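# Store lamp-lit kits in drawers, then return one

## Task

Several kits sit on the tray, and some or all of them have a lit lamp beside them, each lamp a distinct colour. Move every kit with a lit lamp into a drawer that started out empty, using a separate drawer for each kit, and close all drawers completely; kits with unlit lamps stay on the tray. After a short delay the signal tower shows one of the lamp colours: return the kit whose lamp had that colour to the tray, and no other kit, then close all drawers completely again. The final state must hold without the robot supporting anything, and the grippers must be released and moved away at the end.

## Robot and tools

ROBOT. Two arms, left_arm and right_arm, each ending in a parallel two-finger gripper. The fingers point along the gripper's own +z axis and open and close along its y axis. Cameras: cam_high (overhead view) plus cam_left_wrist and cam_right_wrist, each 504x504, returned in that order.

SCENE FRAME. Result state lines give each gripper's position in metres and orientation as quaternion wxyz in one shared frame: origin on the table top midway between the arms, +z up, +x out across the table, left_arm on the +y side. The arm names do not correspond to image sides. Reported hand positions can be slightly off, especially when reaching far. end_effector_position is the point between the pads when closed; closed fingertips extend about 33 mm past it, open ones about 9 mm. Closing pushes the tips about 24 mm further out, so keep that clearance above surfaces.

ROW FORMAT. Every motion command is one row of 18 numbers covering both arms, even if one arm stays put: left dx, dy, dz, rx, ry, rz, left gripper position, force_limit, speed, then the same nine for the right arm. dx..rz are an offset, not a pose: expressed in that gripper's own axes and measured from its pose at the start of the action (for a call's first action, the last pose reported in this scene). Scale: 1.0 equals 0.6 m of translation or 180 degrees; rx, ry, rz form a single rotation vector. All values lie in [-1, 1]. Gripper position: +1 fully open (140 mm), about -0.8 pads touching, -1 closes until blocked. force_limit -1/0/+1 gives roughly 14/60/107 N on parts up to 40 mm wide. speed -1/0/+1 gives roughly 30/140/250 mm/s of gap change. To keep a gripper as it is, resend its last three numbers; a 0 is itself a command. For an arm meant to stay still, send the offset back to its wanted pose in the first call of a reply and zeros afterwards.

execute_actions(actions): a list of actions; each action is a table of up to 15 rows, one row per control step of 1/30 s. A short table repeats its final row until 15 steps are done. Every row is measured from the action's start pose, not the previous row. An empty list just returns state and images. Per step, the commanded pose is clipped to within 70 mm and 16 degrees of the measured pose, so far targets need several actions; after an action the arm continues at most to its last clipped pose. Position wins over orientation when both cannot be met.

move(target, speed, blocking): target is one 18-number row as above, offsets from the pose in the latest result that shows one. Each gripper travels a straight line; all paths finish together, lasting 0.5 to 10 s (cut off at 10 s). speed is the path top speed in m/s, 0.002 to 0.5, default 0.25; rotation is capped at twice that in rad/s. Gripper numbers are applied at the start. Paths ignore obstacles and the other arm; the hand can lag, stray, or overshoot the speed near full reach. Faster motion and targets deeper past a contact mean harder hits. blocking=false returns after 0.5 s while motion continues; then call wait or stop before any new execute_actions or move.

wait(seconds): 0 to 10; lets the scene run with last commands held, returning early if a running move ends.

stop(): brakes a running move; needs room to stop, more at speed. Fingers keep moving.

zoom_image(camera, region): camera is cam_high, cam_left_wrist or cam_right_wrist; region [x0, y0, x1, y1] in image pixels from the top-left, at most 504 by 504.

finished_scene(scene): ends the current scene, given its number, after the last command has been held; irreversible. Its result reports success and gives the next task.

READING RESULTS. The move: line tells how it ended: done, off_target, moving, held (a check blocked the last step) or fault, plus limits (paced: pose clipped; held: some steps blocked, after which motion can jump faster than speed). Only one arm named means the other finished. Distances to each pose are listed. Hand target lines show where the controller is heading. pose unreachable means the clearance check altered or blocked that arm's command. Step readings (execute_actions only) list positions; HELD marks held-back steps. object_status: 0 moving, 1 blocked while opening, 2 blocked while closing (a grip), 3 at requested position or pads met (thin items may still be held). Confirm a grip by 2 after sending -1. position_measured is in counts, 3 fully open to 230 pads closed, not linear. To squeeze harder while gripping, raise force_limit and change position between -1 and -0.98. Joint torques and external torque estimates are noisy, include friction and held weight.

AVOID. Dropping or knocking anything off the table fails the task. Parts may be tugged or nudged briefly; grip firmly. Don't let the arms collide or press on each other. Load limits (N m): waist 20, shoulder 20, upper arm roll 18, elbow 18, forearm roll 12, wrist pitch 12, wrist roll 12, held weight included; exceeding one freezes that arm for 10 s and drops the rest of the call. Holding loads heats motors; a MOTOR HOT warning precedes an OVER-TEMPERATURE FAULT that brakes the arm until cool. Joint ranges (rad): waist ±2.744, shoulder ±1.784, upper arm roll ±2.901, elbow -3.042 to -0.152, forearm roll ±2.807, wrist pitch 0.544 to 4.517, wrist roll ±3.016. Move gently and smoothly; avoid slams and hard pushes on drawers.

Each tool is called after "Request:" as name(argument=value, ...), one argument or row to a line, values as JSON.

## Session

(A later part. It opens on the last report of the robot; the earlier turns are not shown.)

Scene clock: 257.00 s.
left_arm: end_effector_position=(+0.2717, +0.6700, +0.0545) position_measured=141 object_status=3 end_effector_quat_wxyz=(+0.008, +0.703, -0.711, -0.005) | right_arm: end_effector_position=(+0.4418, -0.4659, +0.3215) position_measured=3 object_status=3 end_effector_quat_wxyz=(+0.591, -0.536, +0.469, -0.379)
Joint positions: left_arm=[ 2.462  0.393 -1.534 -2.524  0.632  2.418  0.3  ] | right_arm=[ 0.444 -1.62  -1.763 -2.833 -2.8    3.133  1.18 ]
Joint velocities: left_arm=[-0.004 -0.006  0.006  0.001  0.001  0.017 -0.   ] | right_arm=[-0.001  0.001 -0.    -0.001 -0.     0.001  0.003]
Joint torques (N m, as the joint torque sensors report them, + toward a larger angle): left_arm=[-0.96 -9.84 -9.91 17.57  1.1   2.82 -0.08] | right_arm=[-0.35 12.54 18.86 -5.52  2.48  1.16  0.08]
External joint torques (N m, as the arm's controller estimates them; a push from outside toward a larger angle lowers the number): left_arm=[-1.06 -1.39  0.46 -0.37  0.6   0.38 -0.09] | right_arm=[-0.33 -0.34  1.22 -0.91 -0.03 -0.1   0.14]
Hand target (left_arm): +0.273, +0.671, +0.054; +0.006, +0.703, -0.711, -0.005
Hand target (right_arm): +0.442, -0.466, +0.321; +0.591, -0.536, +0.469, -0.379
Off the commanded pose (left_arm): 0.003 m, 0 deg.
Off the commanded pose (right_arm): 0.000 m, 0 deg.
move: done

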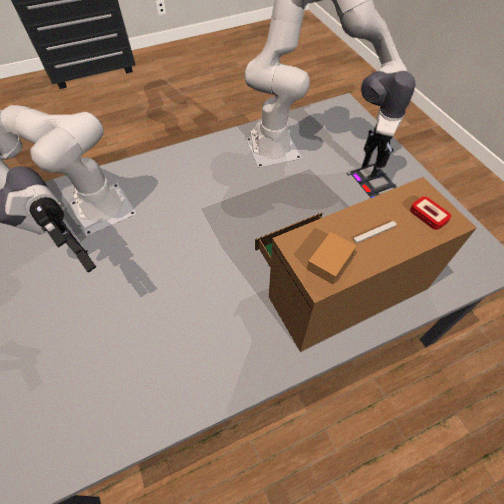

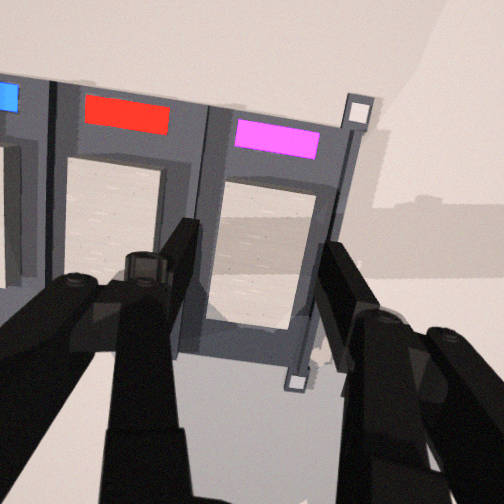

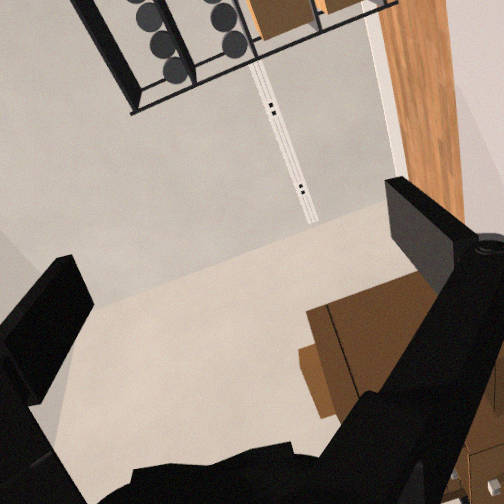

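Request:
move(
  target=[0,0,0.027,0,0,0,-0.1,0,1,0,0,0,0,0,0,1,0,0],
  speed=0.04,
)

Request:
move(
  target=[0,0,0,0,0,0,-1,0,-0.5,0,0,0,0,0,0,1,0,0],
)

Scene clock: 259.63 s.
left_arm: end_effector_position=(+0.2726, +0.6707, +0.0482) position_measured=141 object_status=3 end_effector_quat_wxyz=(+0.014, +0.697, -0.717, -0.012) | right_arm: end_effector_position=(+0.4418, -0.4659, +0.3215) position_measured=3 object_status=3 end_effector_quat_wxyz=(+0.591, -0.536, +0.469, -0.379)
Joint positions: left_arm=[ 2.385  0.385 -1.466 -2.508  0.636  2.414  0.306] | right_arm=[ 0.444 -1.62  -1.763 -2.833 -2.8    3.133  1.18 ]
Joint velocities: left_arm=[-0.012  0.     0.007  0.008 -0.002 -0.011  0.006] | right_arm=[ 0.    -0.    -0.     0.001 -0.     0.001  0.001]
Joint torques (N m, as the joint torque sensors report them, + toward a larger angle): left_arm=[-4.79 -8.02  5.78  5.56  4.43  8.7  -0.83] | right_arm=[-0.43 12.72 18.74 -5.38  2.46  1.14  0.02]
External joint torques (N m, as the arm's controller estimates them; a push from outside toward a larger angle lowers the number): left_arm=[ -4.97   2.13  15.87 -12.14   3.94   6.34  -0.84] | right_arm=[-0.42 -0.15  1.11 -0.83 -0.05 -0.12  0.07]
Hand target (left_arm): +0.271, +0.669, +0.039; +0.009, +0.703, -0.711, -0.004
Hand target (right_arm): +0.442, -0.466, +0.321; +0.591, -0.536, +0.469, -0.379
Off the commanded pose (left_arm): 0.010 m, 1 deg.
Off the commanded pose (right_arm): 0.000 m, 0 deg.
move: off_target (left_arm)

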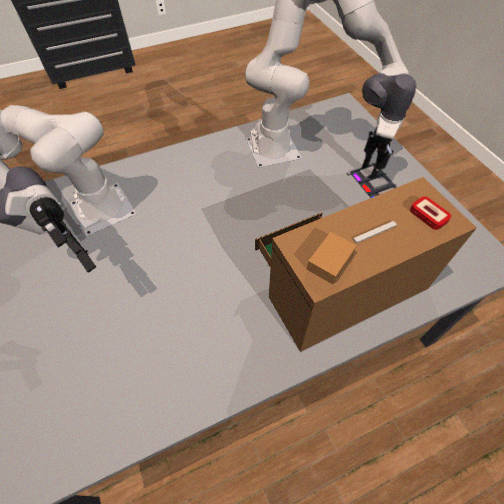

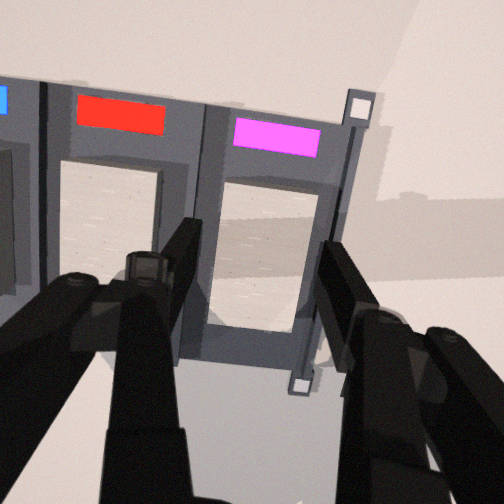

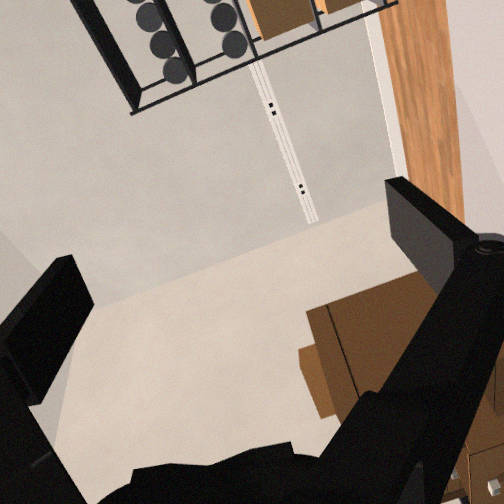

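Scene clock: 260.13 s.
left_arm: end_effector_position=(+0.2774, +0.6709, +0.0504) position_measured=174 object_status=2 end_effector_quat_wxyz=(+0.010, +0.695, -0.719, -0.010) | right_arm: end_effector_position=(+0.4418, -0.4659, +0.3215) position_measured=3 object_status=3 end_effector_quat_wxyz=(+0.591, -0.536, +0.469, -0.379)
Joint positions: left_arm=[ 2.385  0.385 -1.472 -2.505  0.635  2.419  0.307] | right_arm=[ 0.444 -1.62  -1.763 -2.833 -2.8    3.133  1.18 ]
Joint velocities: left_arm=[-0.001 -0.001  0.001  0.     0.001 -0.    -0.   ] | right_arm=[ 0.    -0.001  0.001 -0.001  0.     0.     0.   ]
Joint torques (N m, as the joint torque sensors report them, + toward a larger angle): left_arm=[  0.78 -11.78  -7.83  16.12   0.49   1.72   0.16] | right_arm=[-0.39 12.68 18.58 -5.71  2.44  1.11  0.04]
External joint torques (N m, as the arm's controller estimates them; a push from outside toward a larger angle lowers the number): left_arm=[ 0.77 -1.68  2.42 -1.68 -0.01 -0.68  0.16] | right_arm=[-0.43 -0.16  0.91 -1.08 -0.07 -0.16  0.1 ]
Hand target (left_arm): +0.273, +0.671, +0.048; +0.014, +0.697, -0.717, -0.012
Hand target (right_arm): +0.442, -0.466, +0.321; +0.591, -0.536, +0.469, -0.379
Off the commanded pose (left_arm): 0.005 m, 1 deg.
Off the commanded pose (right_arm): 0.000 m, 0 deg.
move: off_target (left_arm)

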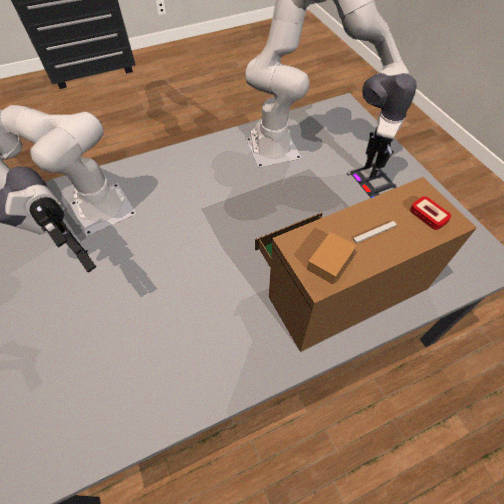

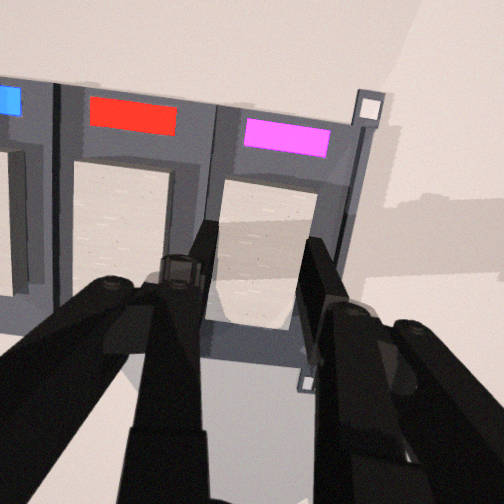

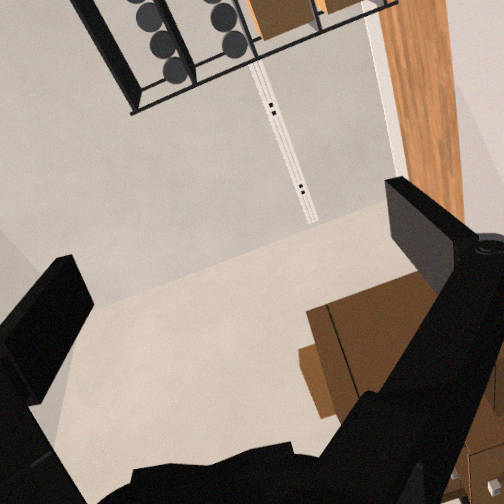

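Request:
move(
  target=[0,0,-0.05,0,0,0,-0.98,0.3,-0.5,0,0,0,0,0,0,1,0,0],
  speed=0.06,
)

Request:
move(
  target=[0.4,-0.29,-0.33,0,0,0,-0.98,0.3,-0.5,0,0,0,0,0,0,1,0,0],
)

Scene clock: 263.33 s.
left_arm: end_effector_position=(+0.2784, +0.6717, +0.0808) position_measured=176 object_status=2 end_effector_quat_wxyz=(+0.008, +0.696, -0.718, -0.011) | right_arm: end_effector_position=(+0.4418, -0.4659, +0.3215) position_measured=3 object_status=3 end_effector_quat_wxyz=(+0.591, -0.536, +0.469, -0.379)
Joint positions: left_arm=[ 2.546  0.409 -1.659 -2.493  0.615  2.337  0.315] | right_arm=[ 0.444 -1.62  -1.763 -2.833 -2.8    3.133  1.18 ]
Joint velocities: left_arm=[ 0.002  0.007 -0.002  0.    -0.    -0.015  0.002] | right_arm=[-0.001 -0.001 -0.     0.001 -0.     0.    -0.   ]
Joint torques (N m, as the joint torque sensors report them, + toward a larger angle): left_arm=[  2.32  -5.82 -12.54  18.9    0.1    2.04   0.2 ] | right_arm=[-0.36 12.47 18.75 -5.21  2.43  1.11  0.02]
External joint torques (N m, as the arm's controller estimates them; a push from outside toward a larger angle lowers the number): left_arm=[ 2.32  0.16 -1.61  0.09 -0.46 -0.38  0.2 ] | right_arm=[-0.32 -0.4   1.1  -0.63 -0.08 -0.15  0.08]
Hand target (left_arm): +0.278, +0.672, +0.082; +0.009, +0.696, -0.718, -0.011
Hand target (right_arm): +0.442, -0.466, +0.321; +0.591, -0.536, +0.469, -0.379
Off the commanded pose (left_arm): 0.001 m, 0 deg.
Off the commanded pose (right_arm): 0.000 m, 0 deg.
move: done

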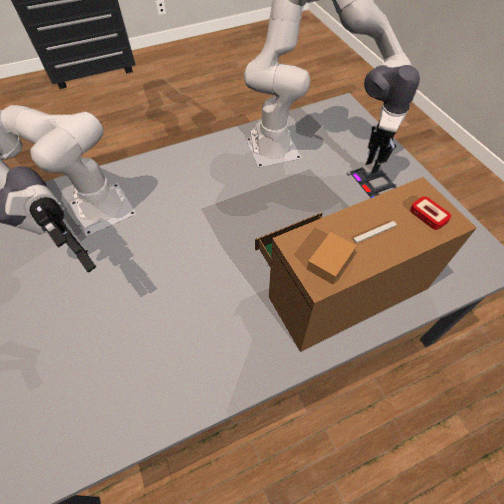

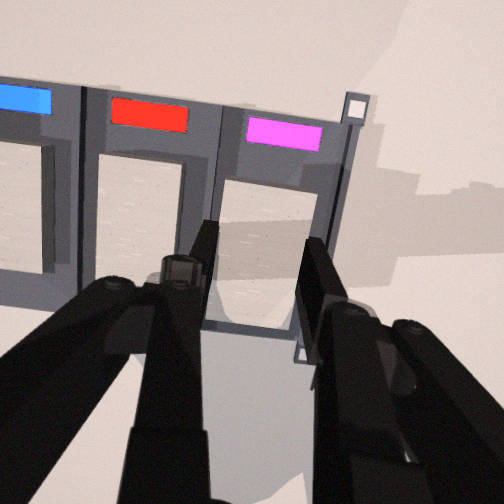

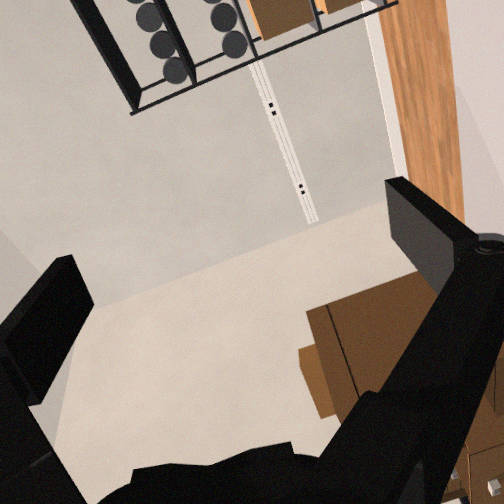

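Scene clock: 265.43 s.
left_arm: end_effector_position=(+0.4499, +0.4242, +0.2777) position_measured=176 object_status=2 end_effector_quat_wxyz=(+0.005, +0.692, -0.722, -0.008) | right_arm: end_effector_position=(+0.4418, -0.4659, +0.3215) position_measured=3 object_status=3 end_effector_quat_wxyz=(+0.591, -0.536, +0.469, -0.379)
Joint positions: left_arm=[ 2.409  0.234 -2.238 -2.07   0.2    1.899 -0.004] | right_arm=[ 0.444 -1.62  -1.763 -2.833 -2.8    3.133  1.18 ]
Joint velocities: left_arm=[ 0.    -0.     0.     0.001 -0.003 -0.011 -0.014] | right_arm=[ 0.001  0.003  0.002 -0.001  0.001 -0.    -0.001]
Joint torques (N m, as the joint torque sensors report them, + toward a larger angle): left_arm=[ 1.25  9.15 -5.39 25.08 -0.34  2.1  -0.16] | right_arm=[-0.49 12.44 18.82 -5.51  2.47  1.16  0.02]
External joint torques (N m, as the arm's controller estimates them; a push from outside toward a larger angle lowers the number): left_arm=[ 1.14 -2.47  0.37  1.07 -1.1  -0.36 -0.16] | right_arm=[-0.52 -0.46  1.16 -0.93 -0.04 -0.1   0.08]
Hand target (left_arm): +0.450, +0.425, +0.278; +0.007, +0.697, -0.717, -0.008
Hand target (right_arm): +0.442, -0.466, +0.321; +0.591, -0.536, +0.469, -0.379
Off the commanded pose (left_arm): 0.005 m, 1 deg.
Off the commanded pose (right_arm): 0.000 m, 0 deg.
move: off_target (left_arm)

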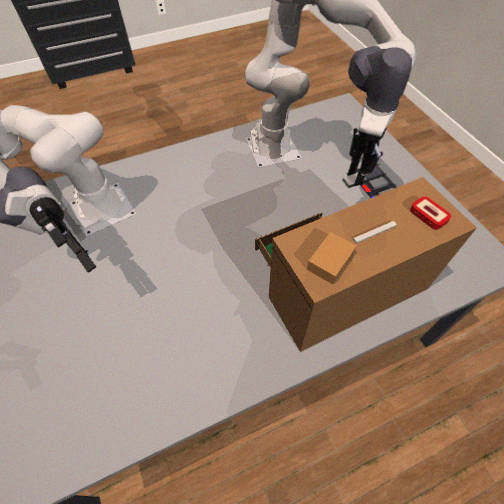

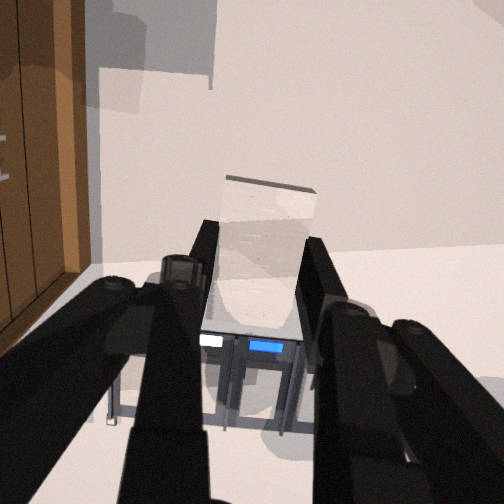

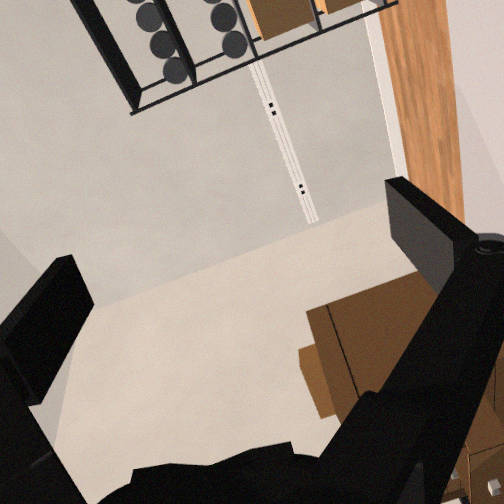

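Request:
move(
  target=[0.45,-0.177,0.013,0,0,0.01,-0.98,0.3,-0.5,0,0,0,0,0,0,1,0,0],
  speed=0.2,
)

Scene clock: 269.23 s.
left_arm: end_effector_position=(+0.5419, +0.1452, +0.2675) position_measured=176 object_status=2 end_effector_quat_wxyz=(+0.006, +0.675, -0.738, -0.007) | right_arm: end_effector_position=(+0.4418, -0.4659, +0.3215) position_measured=3 object_status=3 end_effector_quat_wxyz=(+0.591, -0.536, +0.469, -0.379)
Joint positions: left_arm=[ 2.3   -0.344 -2.407 -1.58  -0.239  1.814 -0.119] | right_arm=[ 0.444 -1.62  -1.763 -2.833 -2.8    3.133  1.18 ]
Joint velocities: left_arm=[ 0.004 -0.002 -0.     0.004 -0.005 -0.015 -0.012] | right_arm=[ 0.    -0.    -0.     0.001  0.    -0.    -0.   ]
Joint torques (N m, as the joint torque sensors report them, + toward a larger angle): left_arm=[ 2.77 30.93  8.23 24.75 -0.43  1.99 -0.09] | right_arm=[-0.41 12.39 18.81 -5.55  2.48  1.12  0.05]
External joint torques (N m, as the arm's controller estimates them; a push from outside toward a larger angle lowers the number): left_arm=[ 2.77 -3.78  0.92  1.08 -1.2  -0.47 -0.09] | right_arm=[-0.4  -0.45  1.17 -1.01 -0.03 -0.13  0.11]
Hand target (left_arm): +0.542, +0.146, +0.268; -0.009, -0.679, +0.734, +0.007
Hand target (right_arm): +0.442, -0.466, +0.321; +0.591, -0.536, +0.469, -0.379
Off the commanded pose (left_arm): 0.006 m, 1 deg.
Off the commanded pose (right_arm): 0.000 m, 0 deg.
move: off_target (left_arm)

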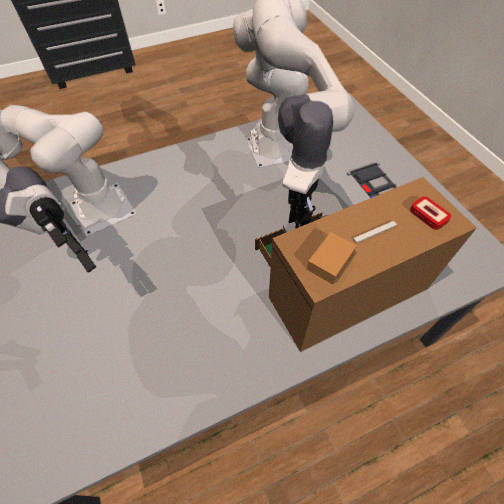

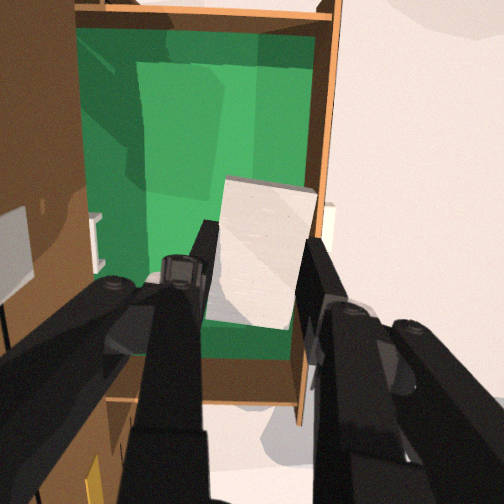

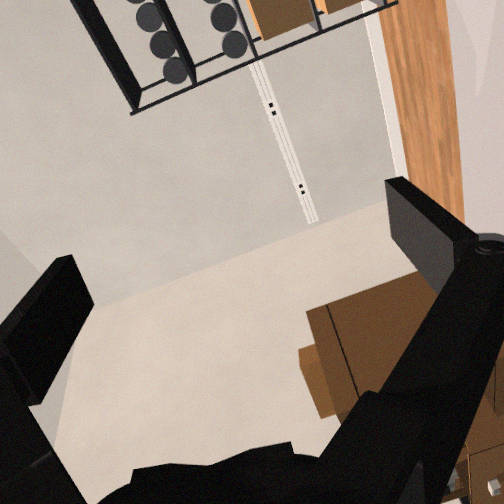

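Request:
move(
  target=[0,-0.017,0.11,0,0,-0.028,-0.98,0.3,-0.5,0,0,0,0,0,0,1,0,0],
  speed=0.08,
)

Scene clock: 273.17 s.
left_arm: end_effector_position=(+0.5493, +0.1428, +0.2010) position_measured=176 object_status=2 end_effector_quat_wxyz=(+0.007, +0.702, -0.712, -0.010) | right_arm: end_effector_position=(+0.4418, -0.4659, +0.3215) position_measured=3 object_status=3 end_effector_quat_wxyz=(+0.591, -0.536, +0.469, -0.379)
Joint positions: left_arm=[ 2.301 -0.425 -2.407 -1.655 -0.303  1.938 -0.155] | right_arm=[ 0.444 -1.62  -1.763 -2.833 -2.8    3.133  1.18 ]
Joint velocities: left_arm=[-0.    -0.002 -0.001 -0.    -0.002  0.013 -0.007] | right_arm=[-0.    -0.002 -0.001 -0.     0.     0.     0.001]
Joint torques (N m, as the joint torque sensors report them, + toward a larger angle): left_arm=[ 0.5  34.05  9.77 21.46 -0.38  2.78 -0.16] | right_arm=[-0.43 12.42 18.73 -5.24  2.44  1.12  0.03]
External joint torques (N m, as the arm's controller estimates them; a push from outside toward a larger angle lowers the number): left_arm=[ 0.55 -2.44  0.77 -1.61 -1.12  0.35 -0.17] | right_arm=[-0.47 -0.4   1.1  -0.62 -0.07 -0.14  0.09]
Hand target (left_arm): +0.551, +0.143, +0.201; +0.007, +0.706, -0.708, -0.008
Hand target (right_arm): +0.442, -0.466, +0.321; +0.591, -0.536, +0.469, -0.379
Off the commanded pose (left_arm): 0.002 m, 1 deg.
Off the commanded pose (right_arm): 0.000 m, 0 deg.
move: done

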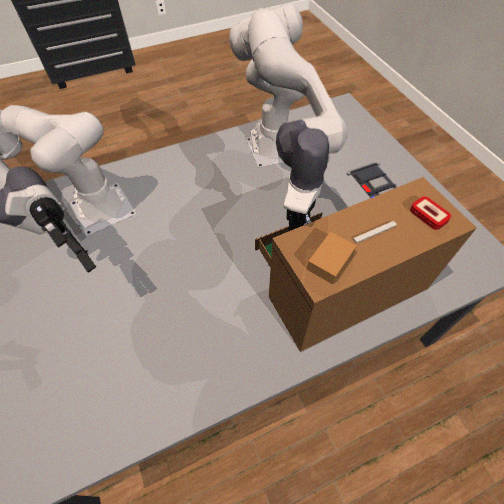

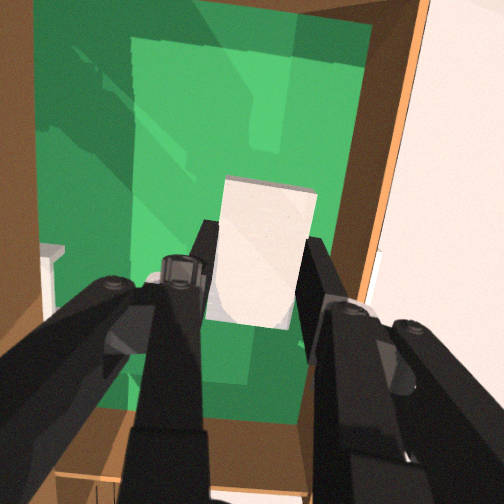

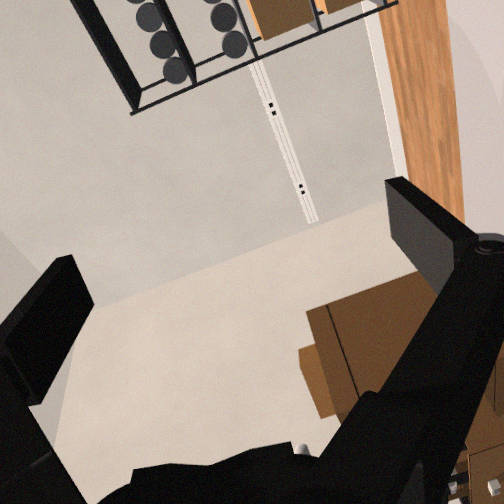

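Request:
move(
  target=[0,-0.005,0.035,0,0,0,-0.98,0.3,-0.5,0,0,0,0,0,0,1,0,0],
  speed=0.03,
)

Scene clock: 275.77 s.
left_arm: end_effector_position=(+0.5500, +0.1412, +0.1935) position_measured=176 object_status=2 end_effector_quat_wxyz=(+0.009, +0.705, -0.709, -0.008) | right_arm: end_effector_position=(+0.4418, -0.4659, +0.3215) position_measured=3 object_status=3 end_effector_quat_wxyz=(+0.591, -0.536, +0.469, -0.379)
Joint positions: left_arm=[ 2.303 -0.434 -2.411 -1.664 -0.316  1.954 -0.154] | right_arm=[ 0.444 -1.62  -1.763 -2.833 -2.8    3.133  1.18 ]
Joint velocities: left_arm=[ 0.002 -0.     0.    -0.001 -0.003  0.001  0.   ] | right_arm=[ 0.    -0.001  0.001 -0.001  0.001 -0.    -0.001]
Joint torques (N m, as the joint torque sensors report them, + toward a larger angle): left_arm=[ 3.82 23.27  5.78 16.42 -1.25  5.48  0.82] | right_arm=[-0.59 12.64 18.78 -5.52  2.44  1.15  0.05]
External joint torques (N m, as the arm's controller estimates them; a push from outside toward a larger angle lowers the number): left_arm=[  3.71 -13.46  -3.51  -6.56  -1.98   3.03   0.82] | right_arm=[-0.59 -0.19  1.11 -0.9  -0.07 -0.11  0.11]
Hand target (left_arm): +0.551, +0.143, +0.180; +0.008, +0.702, -0.712, -0.010
Hand target (right_arm): +0.442, -0.466, +0.321; +0.591, -0.536, +0.469, -0.379
Off the commanded pose (left_arm): 0.014 m, 1 deg.
Off the commanded pose (right_arm): 0.000 m, 0 deg.
move: off_target (left_arm)

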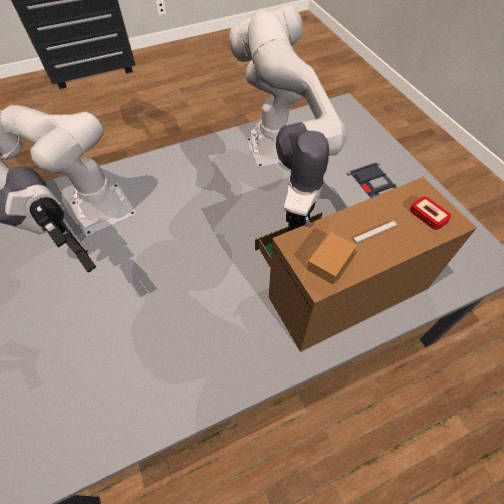

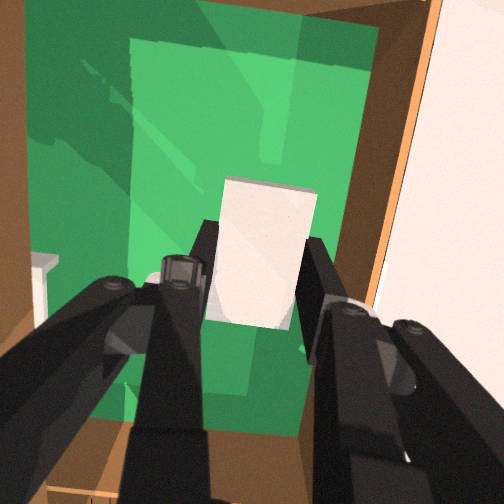

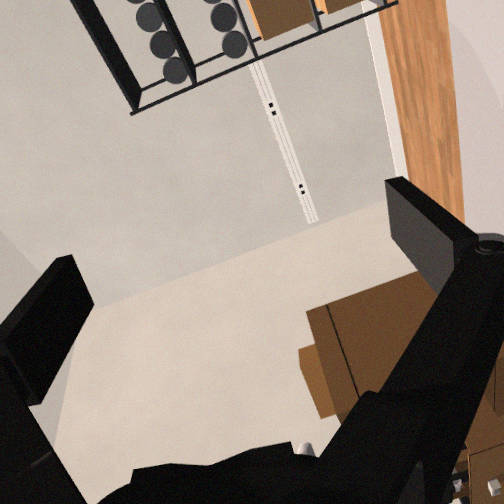

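Request:
move(
  target=[0,0,-0.003,0,0,0,-0.15,0,-0.5,0,0,0,0,0,0,1,0,0],
)

Request:
move(
  target=[0,0.03,-0.1,0,0,0,-0.15,0,-0.5,0,0,0,0,0,0,1,0,0],
  speed=0.12,
)

Scene clock: 278.70 s.
left_arm: end_effector_position=(+0.5482, +0.1411, +0.1931) position_measured=148 object_status=3 end_effector_quat_wxyz=(+0.011, +0.705, -0.710, -0.010) | right_arm: end_effector_position=(+0.4418, -0.4659, +0.3215) position_measured=3 object_status=3 end_effector_quat_wxyz=(+0.591, -0.536, +0.469, -0.379)
Joint positions: left_arm=[ 2.303 -0.433 -2.411 -1.665 -0.317  1.949 -0.154] | right_arm=[ 0.444 -1.62  -1.763 -2.833 -2.8    3.133  1.18 ]
Joint velocities: left_arm=[-0.    -0.001  0.001  0.     0.001  0.    -0.   ] | right_arm=[-0.     0.     0.001  0.     0.     0.001  0.003]
Joint torques (N m, as the joint torque sensors report them, + toward a larger angle): left_arm=[ 0.19 34.29  9.86 23.92  1.02  2.5   0.01] | right_arm=[-0.23 12.54 18.89 -5.16  2.47  1.12  0.04]
External joint torques (N m, as the arm's controller estimates them; a push from outside toward a larger angle lowers the number): left_arm=[ 0.09 -2.48  0.59  0.94  0.29  0.07  0.01] | right_arm=[-0.17 -0.35  1.22 -0.63 -0.05 -0.14  0.1 ]
Hand target (left_arm): +0.550, +0.141, +0.195; +0.009, +0.705, -0.709, -0.008
Hand target (right_arm): +0.442, -0.466, +0.321; +0.591, -0.536, +0.469, -0.379
Off the commanded pose (left_arm): 0.003 m, 0 deg.
Off the commanded pose (right_arm): 0.000 m, 0 deg.
move: done

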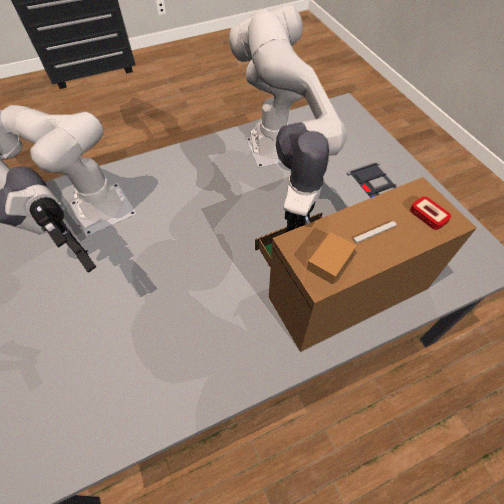

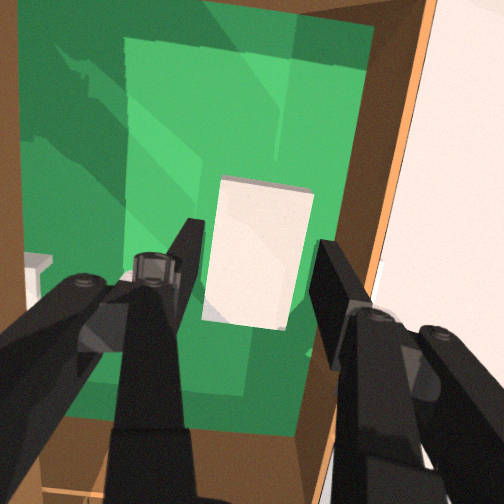

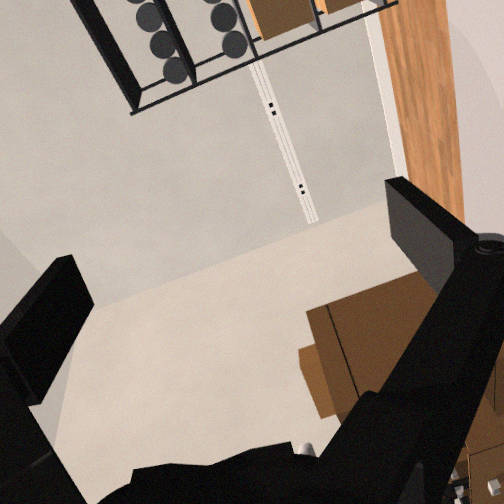

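Scene clock: 279.80 s.
left_arm: end_effector_position=(+0.5329, +0.1421, +0.2533) position_measured=148 object_status=3 end_effector_quat_wxyz=(+0.011, +0.703, -0.711, -0.008) | right_arm: end_effector_position=(+0.4418, -0.4659, +0.3215) position_measured=3 object_status=3 end_effector_quat_wxyz=(+0.591, -0.536, +0.469, -0.379)
Joint positions: left_arm=[ 2.257 -0.334 -2.376 -1.637 -0.251  1.849 -0.195] | right_arm=[ 0.444 -1.62  -1.763 -2.833 -2.8    3.133  1.18 ]
Joint velocities: left_arm=[ 0.     0.    -0.     0.     0.001 -0.009 -0.012] | right_arm=[ 0.    -0.    -0.    -0.002 -0.    -0.001  0.   ]
Joint torques (N m, as the joint torque sensors report them, + toward a larger angle): left_arm=[-0.99 31.8   8.2  24.19  1.61  1.89 -0.18] | right_arm=[-0.46 12.53 18.69 -5.51  2.48  1.13  0.08]
External joint torques (N m, as the arm's controller estimates them; a push from outside toward a larger angle lowers the number): left_arm=[-0.88 -1.85  0.87  0.45  0.87 -0.57 -0.19] | right_arm=[-0.48 -0.32  1.06 -0.86 -0.03 -0.14  0.13]
Hand target (left_arm): +0.532, +0.143, +0.254; +0.010, +0.705, -0.709, -0.010
Hand target (right_arm): +0.442, -0.466, +0.321; +0.591, -0.536, +0.469, -0.379
Off the commanded pose (left_arm): 0.001 m, 0 deg.
Off the commanded pose (right_arm): 0.000 m, 0 deg.
move: done

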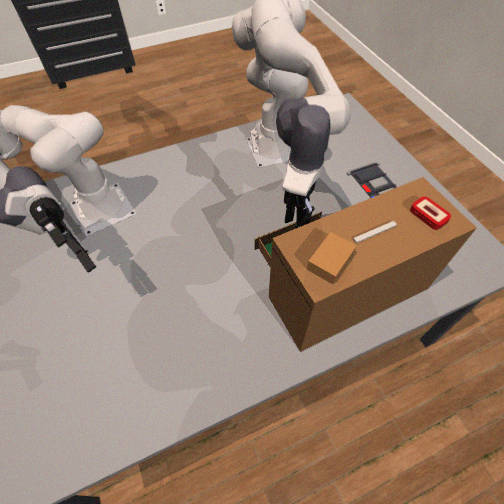

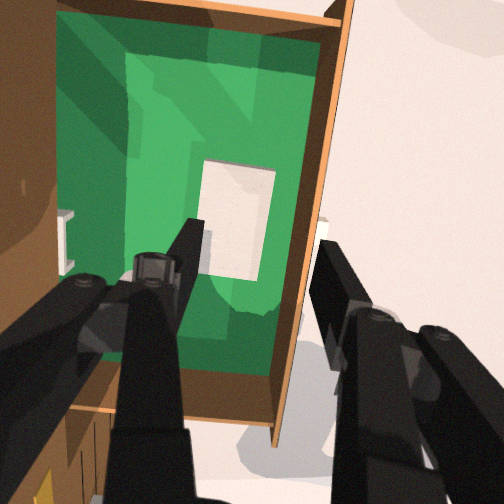

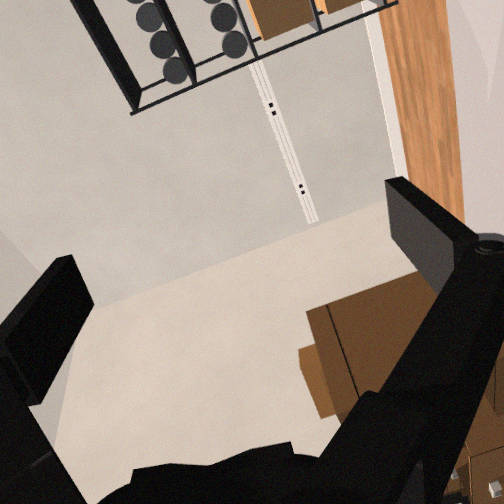

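Request:
move(
  target=[-0.06,0.16,-0.01,0,0,-0.5,-1,0,0,0,0,0,0,0,0,1,0,0],
  speed=0.4,
)

Request:
move(
  target=[0.04,0,0.115,0,0.25,0,-1,0,0,0,0,0,0,0,0,1,0,0],
)

Scene clock: 297.37 s.
left_arm: end_effector_position=(+0.4362, +0.1804, +0.2564) position_measured=233 object_status=3 end_effector_quat_wxyz=(-0.001, +1.000, -0.007, -0.021) | right_arm: end_effector_position=(+0.4418, -0.4659, +0.3215) position_measured=3 object_status=3 end_effector_quat_wxyz=(+0.591, -0.536, +0.469, -0.379)
Joint positions: left_arm=[ 1.206 -0.278 -1.329 -2.021 -0.294  1.897 -1.697] | right_arm=[ 0.444 -1.62  -1.763 -2.833 -2.8    3.133  1.18 ]
Joint velocities: left_arm=[-0.007 -0.     0.008 -0.001 -0.005  0.016  0.   ] | right_arm=[-0.    -0.    -0.001 -0.001 -0.    -0.     0.   ]
Joint torques (N m, as the joint torque sensors report them, + toward a larger angle): left_arm=[-0.48 -2.24  8.83 20.78 -0.26  2.84  0.17] | right_arm=[-0.63 12.45 18.66 -5.41  2.5   1.14  0.07]
External joint torques (N m, as the arm's controller estimates them; a push from outside toward a larger angle lowers the number): left_arm=[-0.46 -2.01  0.54 -2.45 -1.08  0.43  0.17] | right_arm=[-0.64 -0.43  1.01 -0.78 -0.01 -0.13  0.12]
Hand target (left_arm): +0.437, +0.179, +0.256; +0.001, +1.000, -0.006, -0.019
Hand target (right_arm): +0.442, -0.466, +0.321; +0.591, -0.536, +0.469, -0.379
Off the commanded pose (left_arm): 0.006 m, 1 deg.
Off the commanded pose (right_arm): 0.000 m, 0 deg.
move: off_target (left_arm); limits=paced

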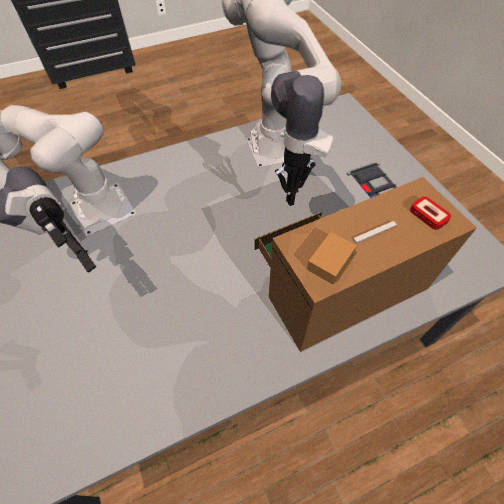

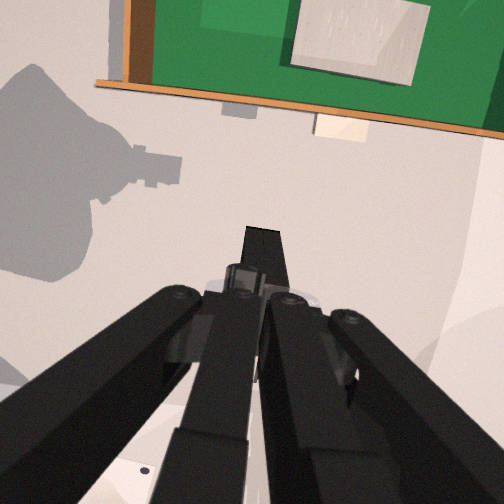

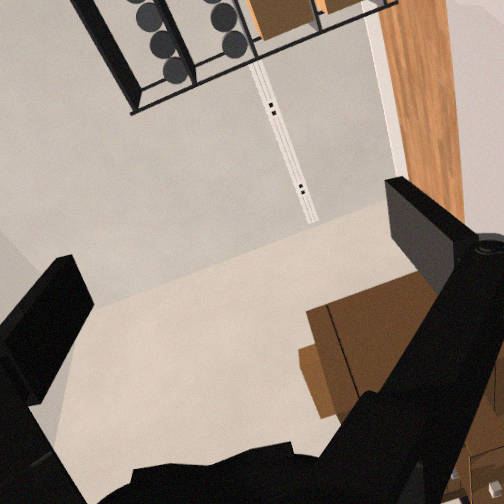

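Scene clock: 300.00 s.
left_arm: end_effector_position=(+0.4574, +0.1687, +0.1812) position_measured=233 object_status=3 end_effector_quat_wxyz=(+0.013, +0.934, -0.004, +0.358) | right_arm: end_effector_position=(+0.4418, -0.4659, +0.3215) position_measured=3 object_status=3 end_effector_quat_wxyz=(+0.591, -0.536, +0.469, -0.379)
Joint positions: left_arm=[ 0.771 -0.417 -1.336 -2.729 -0.927  3.233 -1.414] | right_arm=[ 0.444 -1.62  -1.763 -2.833 -2.8    3.133  1.18 ]
Joint velocities: left_arm=[-0.     0.004  0.002  0.002  0.     0.018  0.011] | right_arm=[-0.001 -0.001  0.    -0.     0.001  0.     0.   ]
Joint torques (N m, as the joint torque sensors report them, + toward a larger angle): left_arm=[-1.17 -1.75  9.55 13.83  1.86  3.95  0.21] | right_arm=[-0.42 12.4  18.68 -5.51  2.45  1.12  0.03]
External joint torques (N m, as the arm's controller estimates them; a push from outside toward a larger angle lowers the number): left_arm=[-1.18 -0.56  0.62 -2.22  1.    0.46  0.19] | right_arm=[-0.36 -0.42  1.02 -0.96 -0.07 -0.14  0.08]
Hand target (left_arm): +0.457, +0.169, +0.181; +0.011, +0.933, -0.009, +0.360
Hand target (right_arm): +0.442, -0.466, +0.321; +0.591, -0.536, +0.469, -0.379
Off the commanded pose (left_arm): 0.013 m, 1 deg.
Off the commanded pose (right_arm): 0.000 m, 0 deg.
move: off_target (left_arm)

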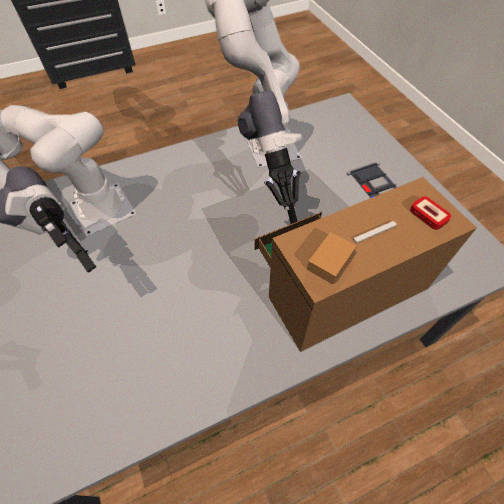

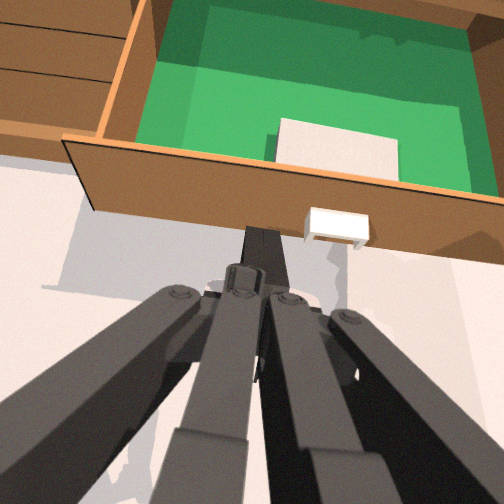

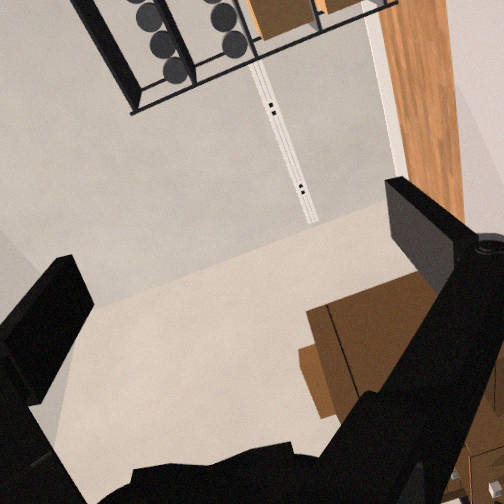

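Request:
move(
  target=[0.025,-0.017,-0.003,0,0,0,-1,0,0,0,0,0,0,0,0,1,0,0],
)

Request:
move(
  target=[0.166,0,0.15,0,0,0,-1,0,0,0,0,0,0,0,0,1,0,0],
  speed=0.08,
)

Scene clock: 302.70 s.
left_arm: end_effector_position=(+0.4676, +0.1819, +0.1920) position_measured=233 object_status=3 end_effector_quat_wxyz=(+0.014, +0.933, +0.003, +0.359) | right_arm: end_effector_position=(+0.4418, -0.4659, +0.3215) position_measured=3 object_status=3 end_effector_quat_wxyz=(+0.591, -0.536, +0.469, -0.379)
Joint positions: left_arm=[ 0.758 -0.421 -1.272 -2.719 -0.913  3.208 -1.395] | right_arm=[ 0.444 -1.62  -1.763 -2.833 -2.8    3.133  1.18 ]
Joint velocities: left_arm=[-0.005 -0.001  0.008  0.     0.013 -0.017  0.012] | right_arm=[ 0.001  0.001 -0.001 -0.001  0.     0.     0.001]
Joint torques (N m, as the joint torque sensors report them, + toward a larger angle): left_arm=[-1.56 -3.64  9.35 17.07  2.04  2.99  0.44] | right_arm=[-0.32 12.54 18.7  -5.59  2.49  1.12  0.04]
External joint torques (N m, as the arm's controller estimates them; a push from outside toward a larger angle lowers the number): left_arm=[-1.59 -1.3   0.5   0.41  1.13 -0.49  0.42] | right_arm=[-0.35 -0.35  1.07 -0.92 -0.02 -0.15  0.09]
Hand target (left_arm): +0.468, +0.179, +0.193; +0.013, +0.933, -0.004, +0.359
Hand target (right_arm): +0.442, -0.466, +0.321; +0.591, -0.536, +0.469, -0.379
Off the commanded pose (left_arm): 0.003 m, 1 deg.
Off the commanded pose (right_arm): 0.000 m, 0 deg.
move: done

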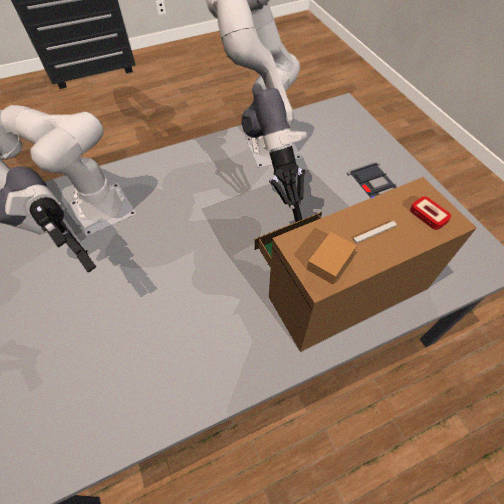

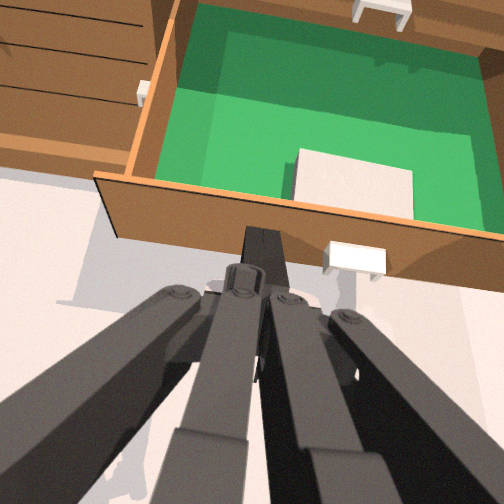

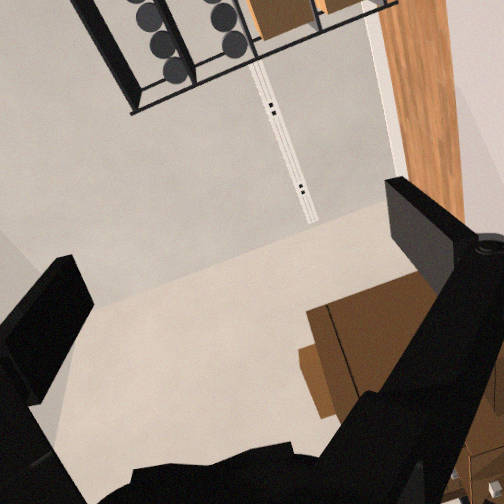

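Scene clock: 304.87 s.
left_arm: end_effector_position=(+0.6014, +0.1844, +0.1967) position_measured=233 object_status=3 end_effector_quat_wxyz=(+0.017, +0.933, +0.009, +0.361) | right_arm: end_effector_position=(+0.4418, -0.4659, +0.3215) position_measured=3 object_status=3 end_effector_quat_wxyz=(+0.591, -0.536, +0.469, -0.379)
Joint positions: left_arm=[ 1.706 -0.345 -1.987 -2.352 -0.725  3.173 -1.406] | right_arm=[ 0.444 -1.62  -1.763 -2.833 -2.8    3.133  1.18 ]
Joint velocities: left_arm=[ 0.01   0.001 -0.013  0.001  0.001  0.002  0.006] | right_arm=[-0.001 -0.001 -0.001  0.001 -0.     0.    -0.   ]
Joint torques (N m, as the joint torque sensors report them, + toward a larger angle): left_arm=[ 2.92 15.93  7.65 20.69  1.99  3.84  0.36] | right_arm=[-0.57 12.58 18.7  -5.47  2.45  1.12  0.03]
External joint torques (N m, as the arm's controller estimates them; a push from outside toward a larger angle lowers the number): left_arm=[ 3.   -0.85 -1.77  1.68  1.04  0.35  0.34] | right_arm=[-0.48 -0.26  1.08 -0.93 -0.07 -0.13  0.09]
Hand target (left_arm): +0.603, +0.183, +0.199; +0.016, +0.932, +0.004, +0.363
Hand target (right_arm): +0.442, -0.466, +0.321; +0.591, -0.536, +0.469, -0.379
Off the commanded pose (left_arm): 0.006 m, 1 deg.
Off the commanded pose (right_arm): 0.000 m, 0 deg.
move: off_target (left_arm)

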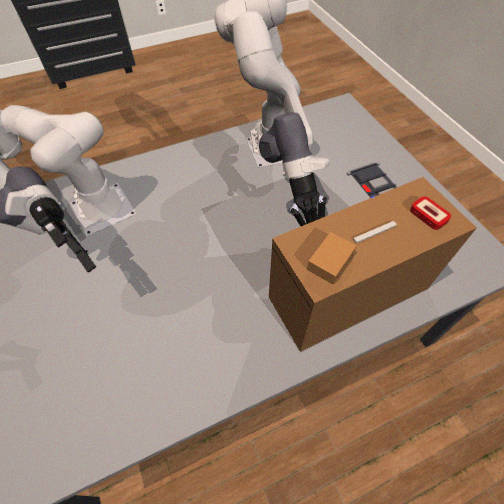

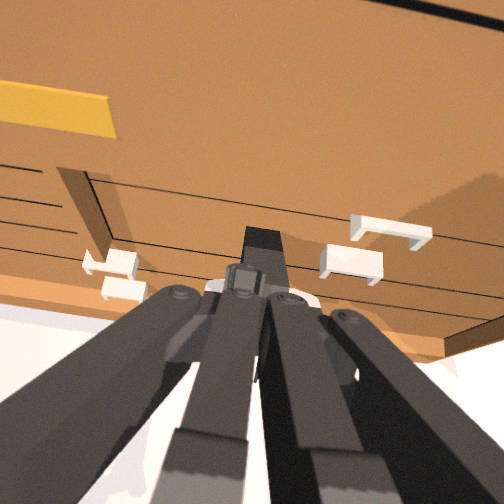

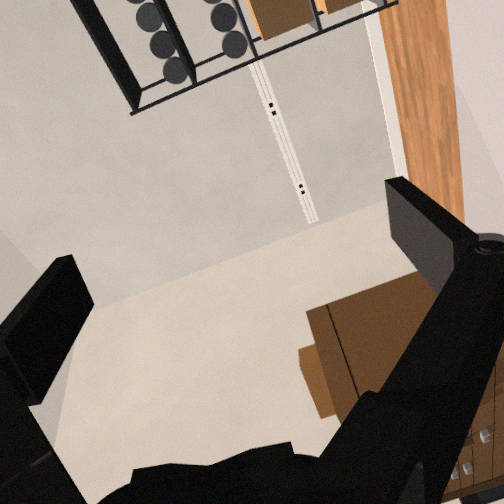

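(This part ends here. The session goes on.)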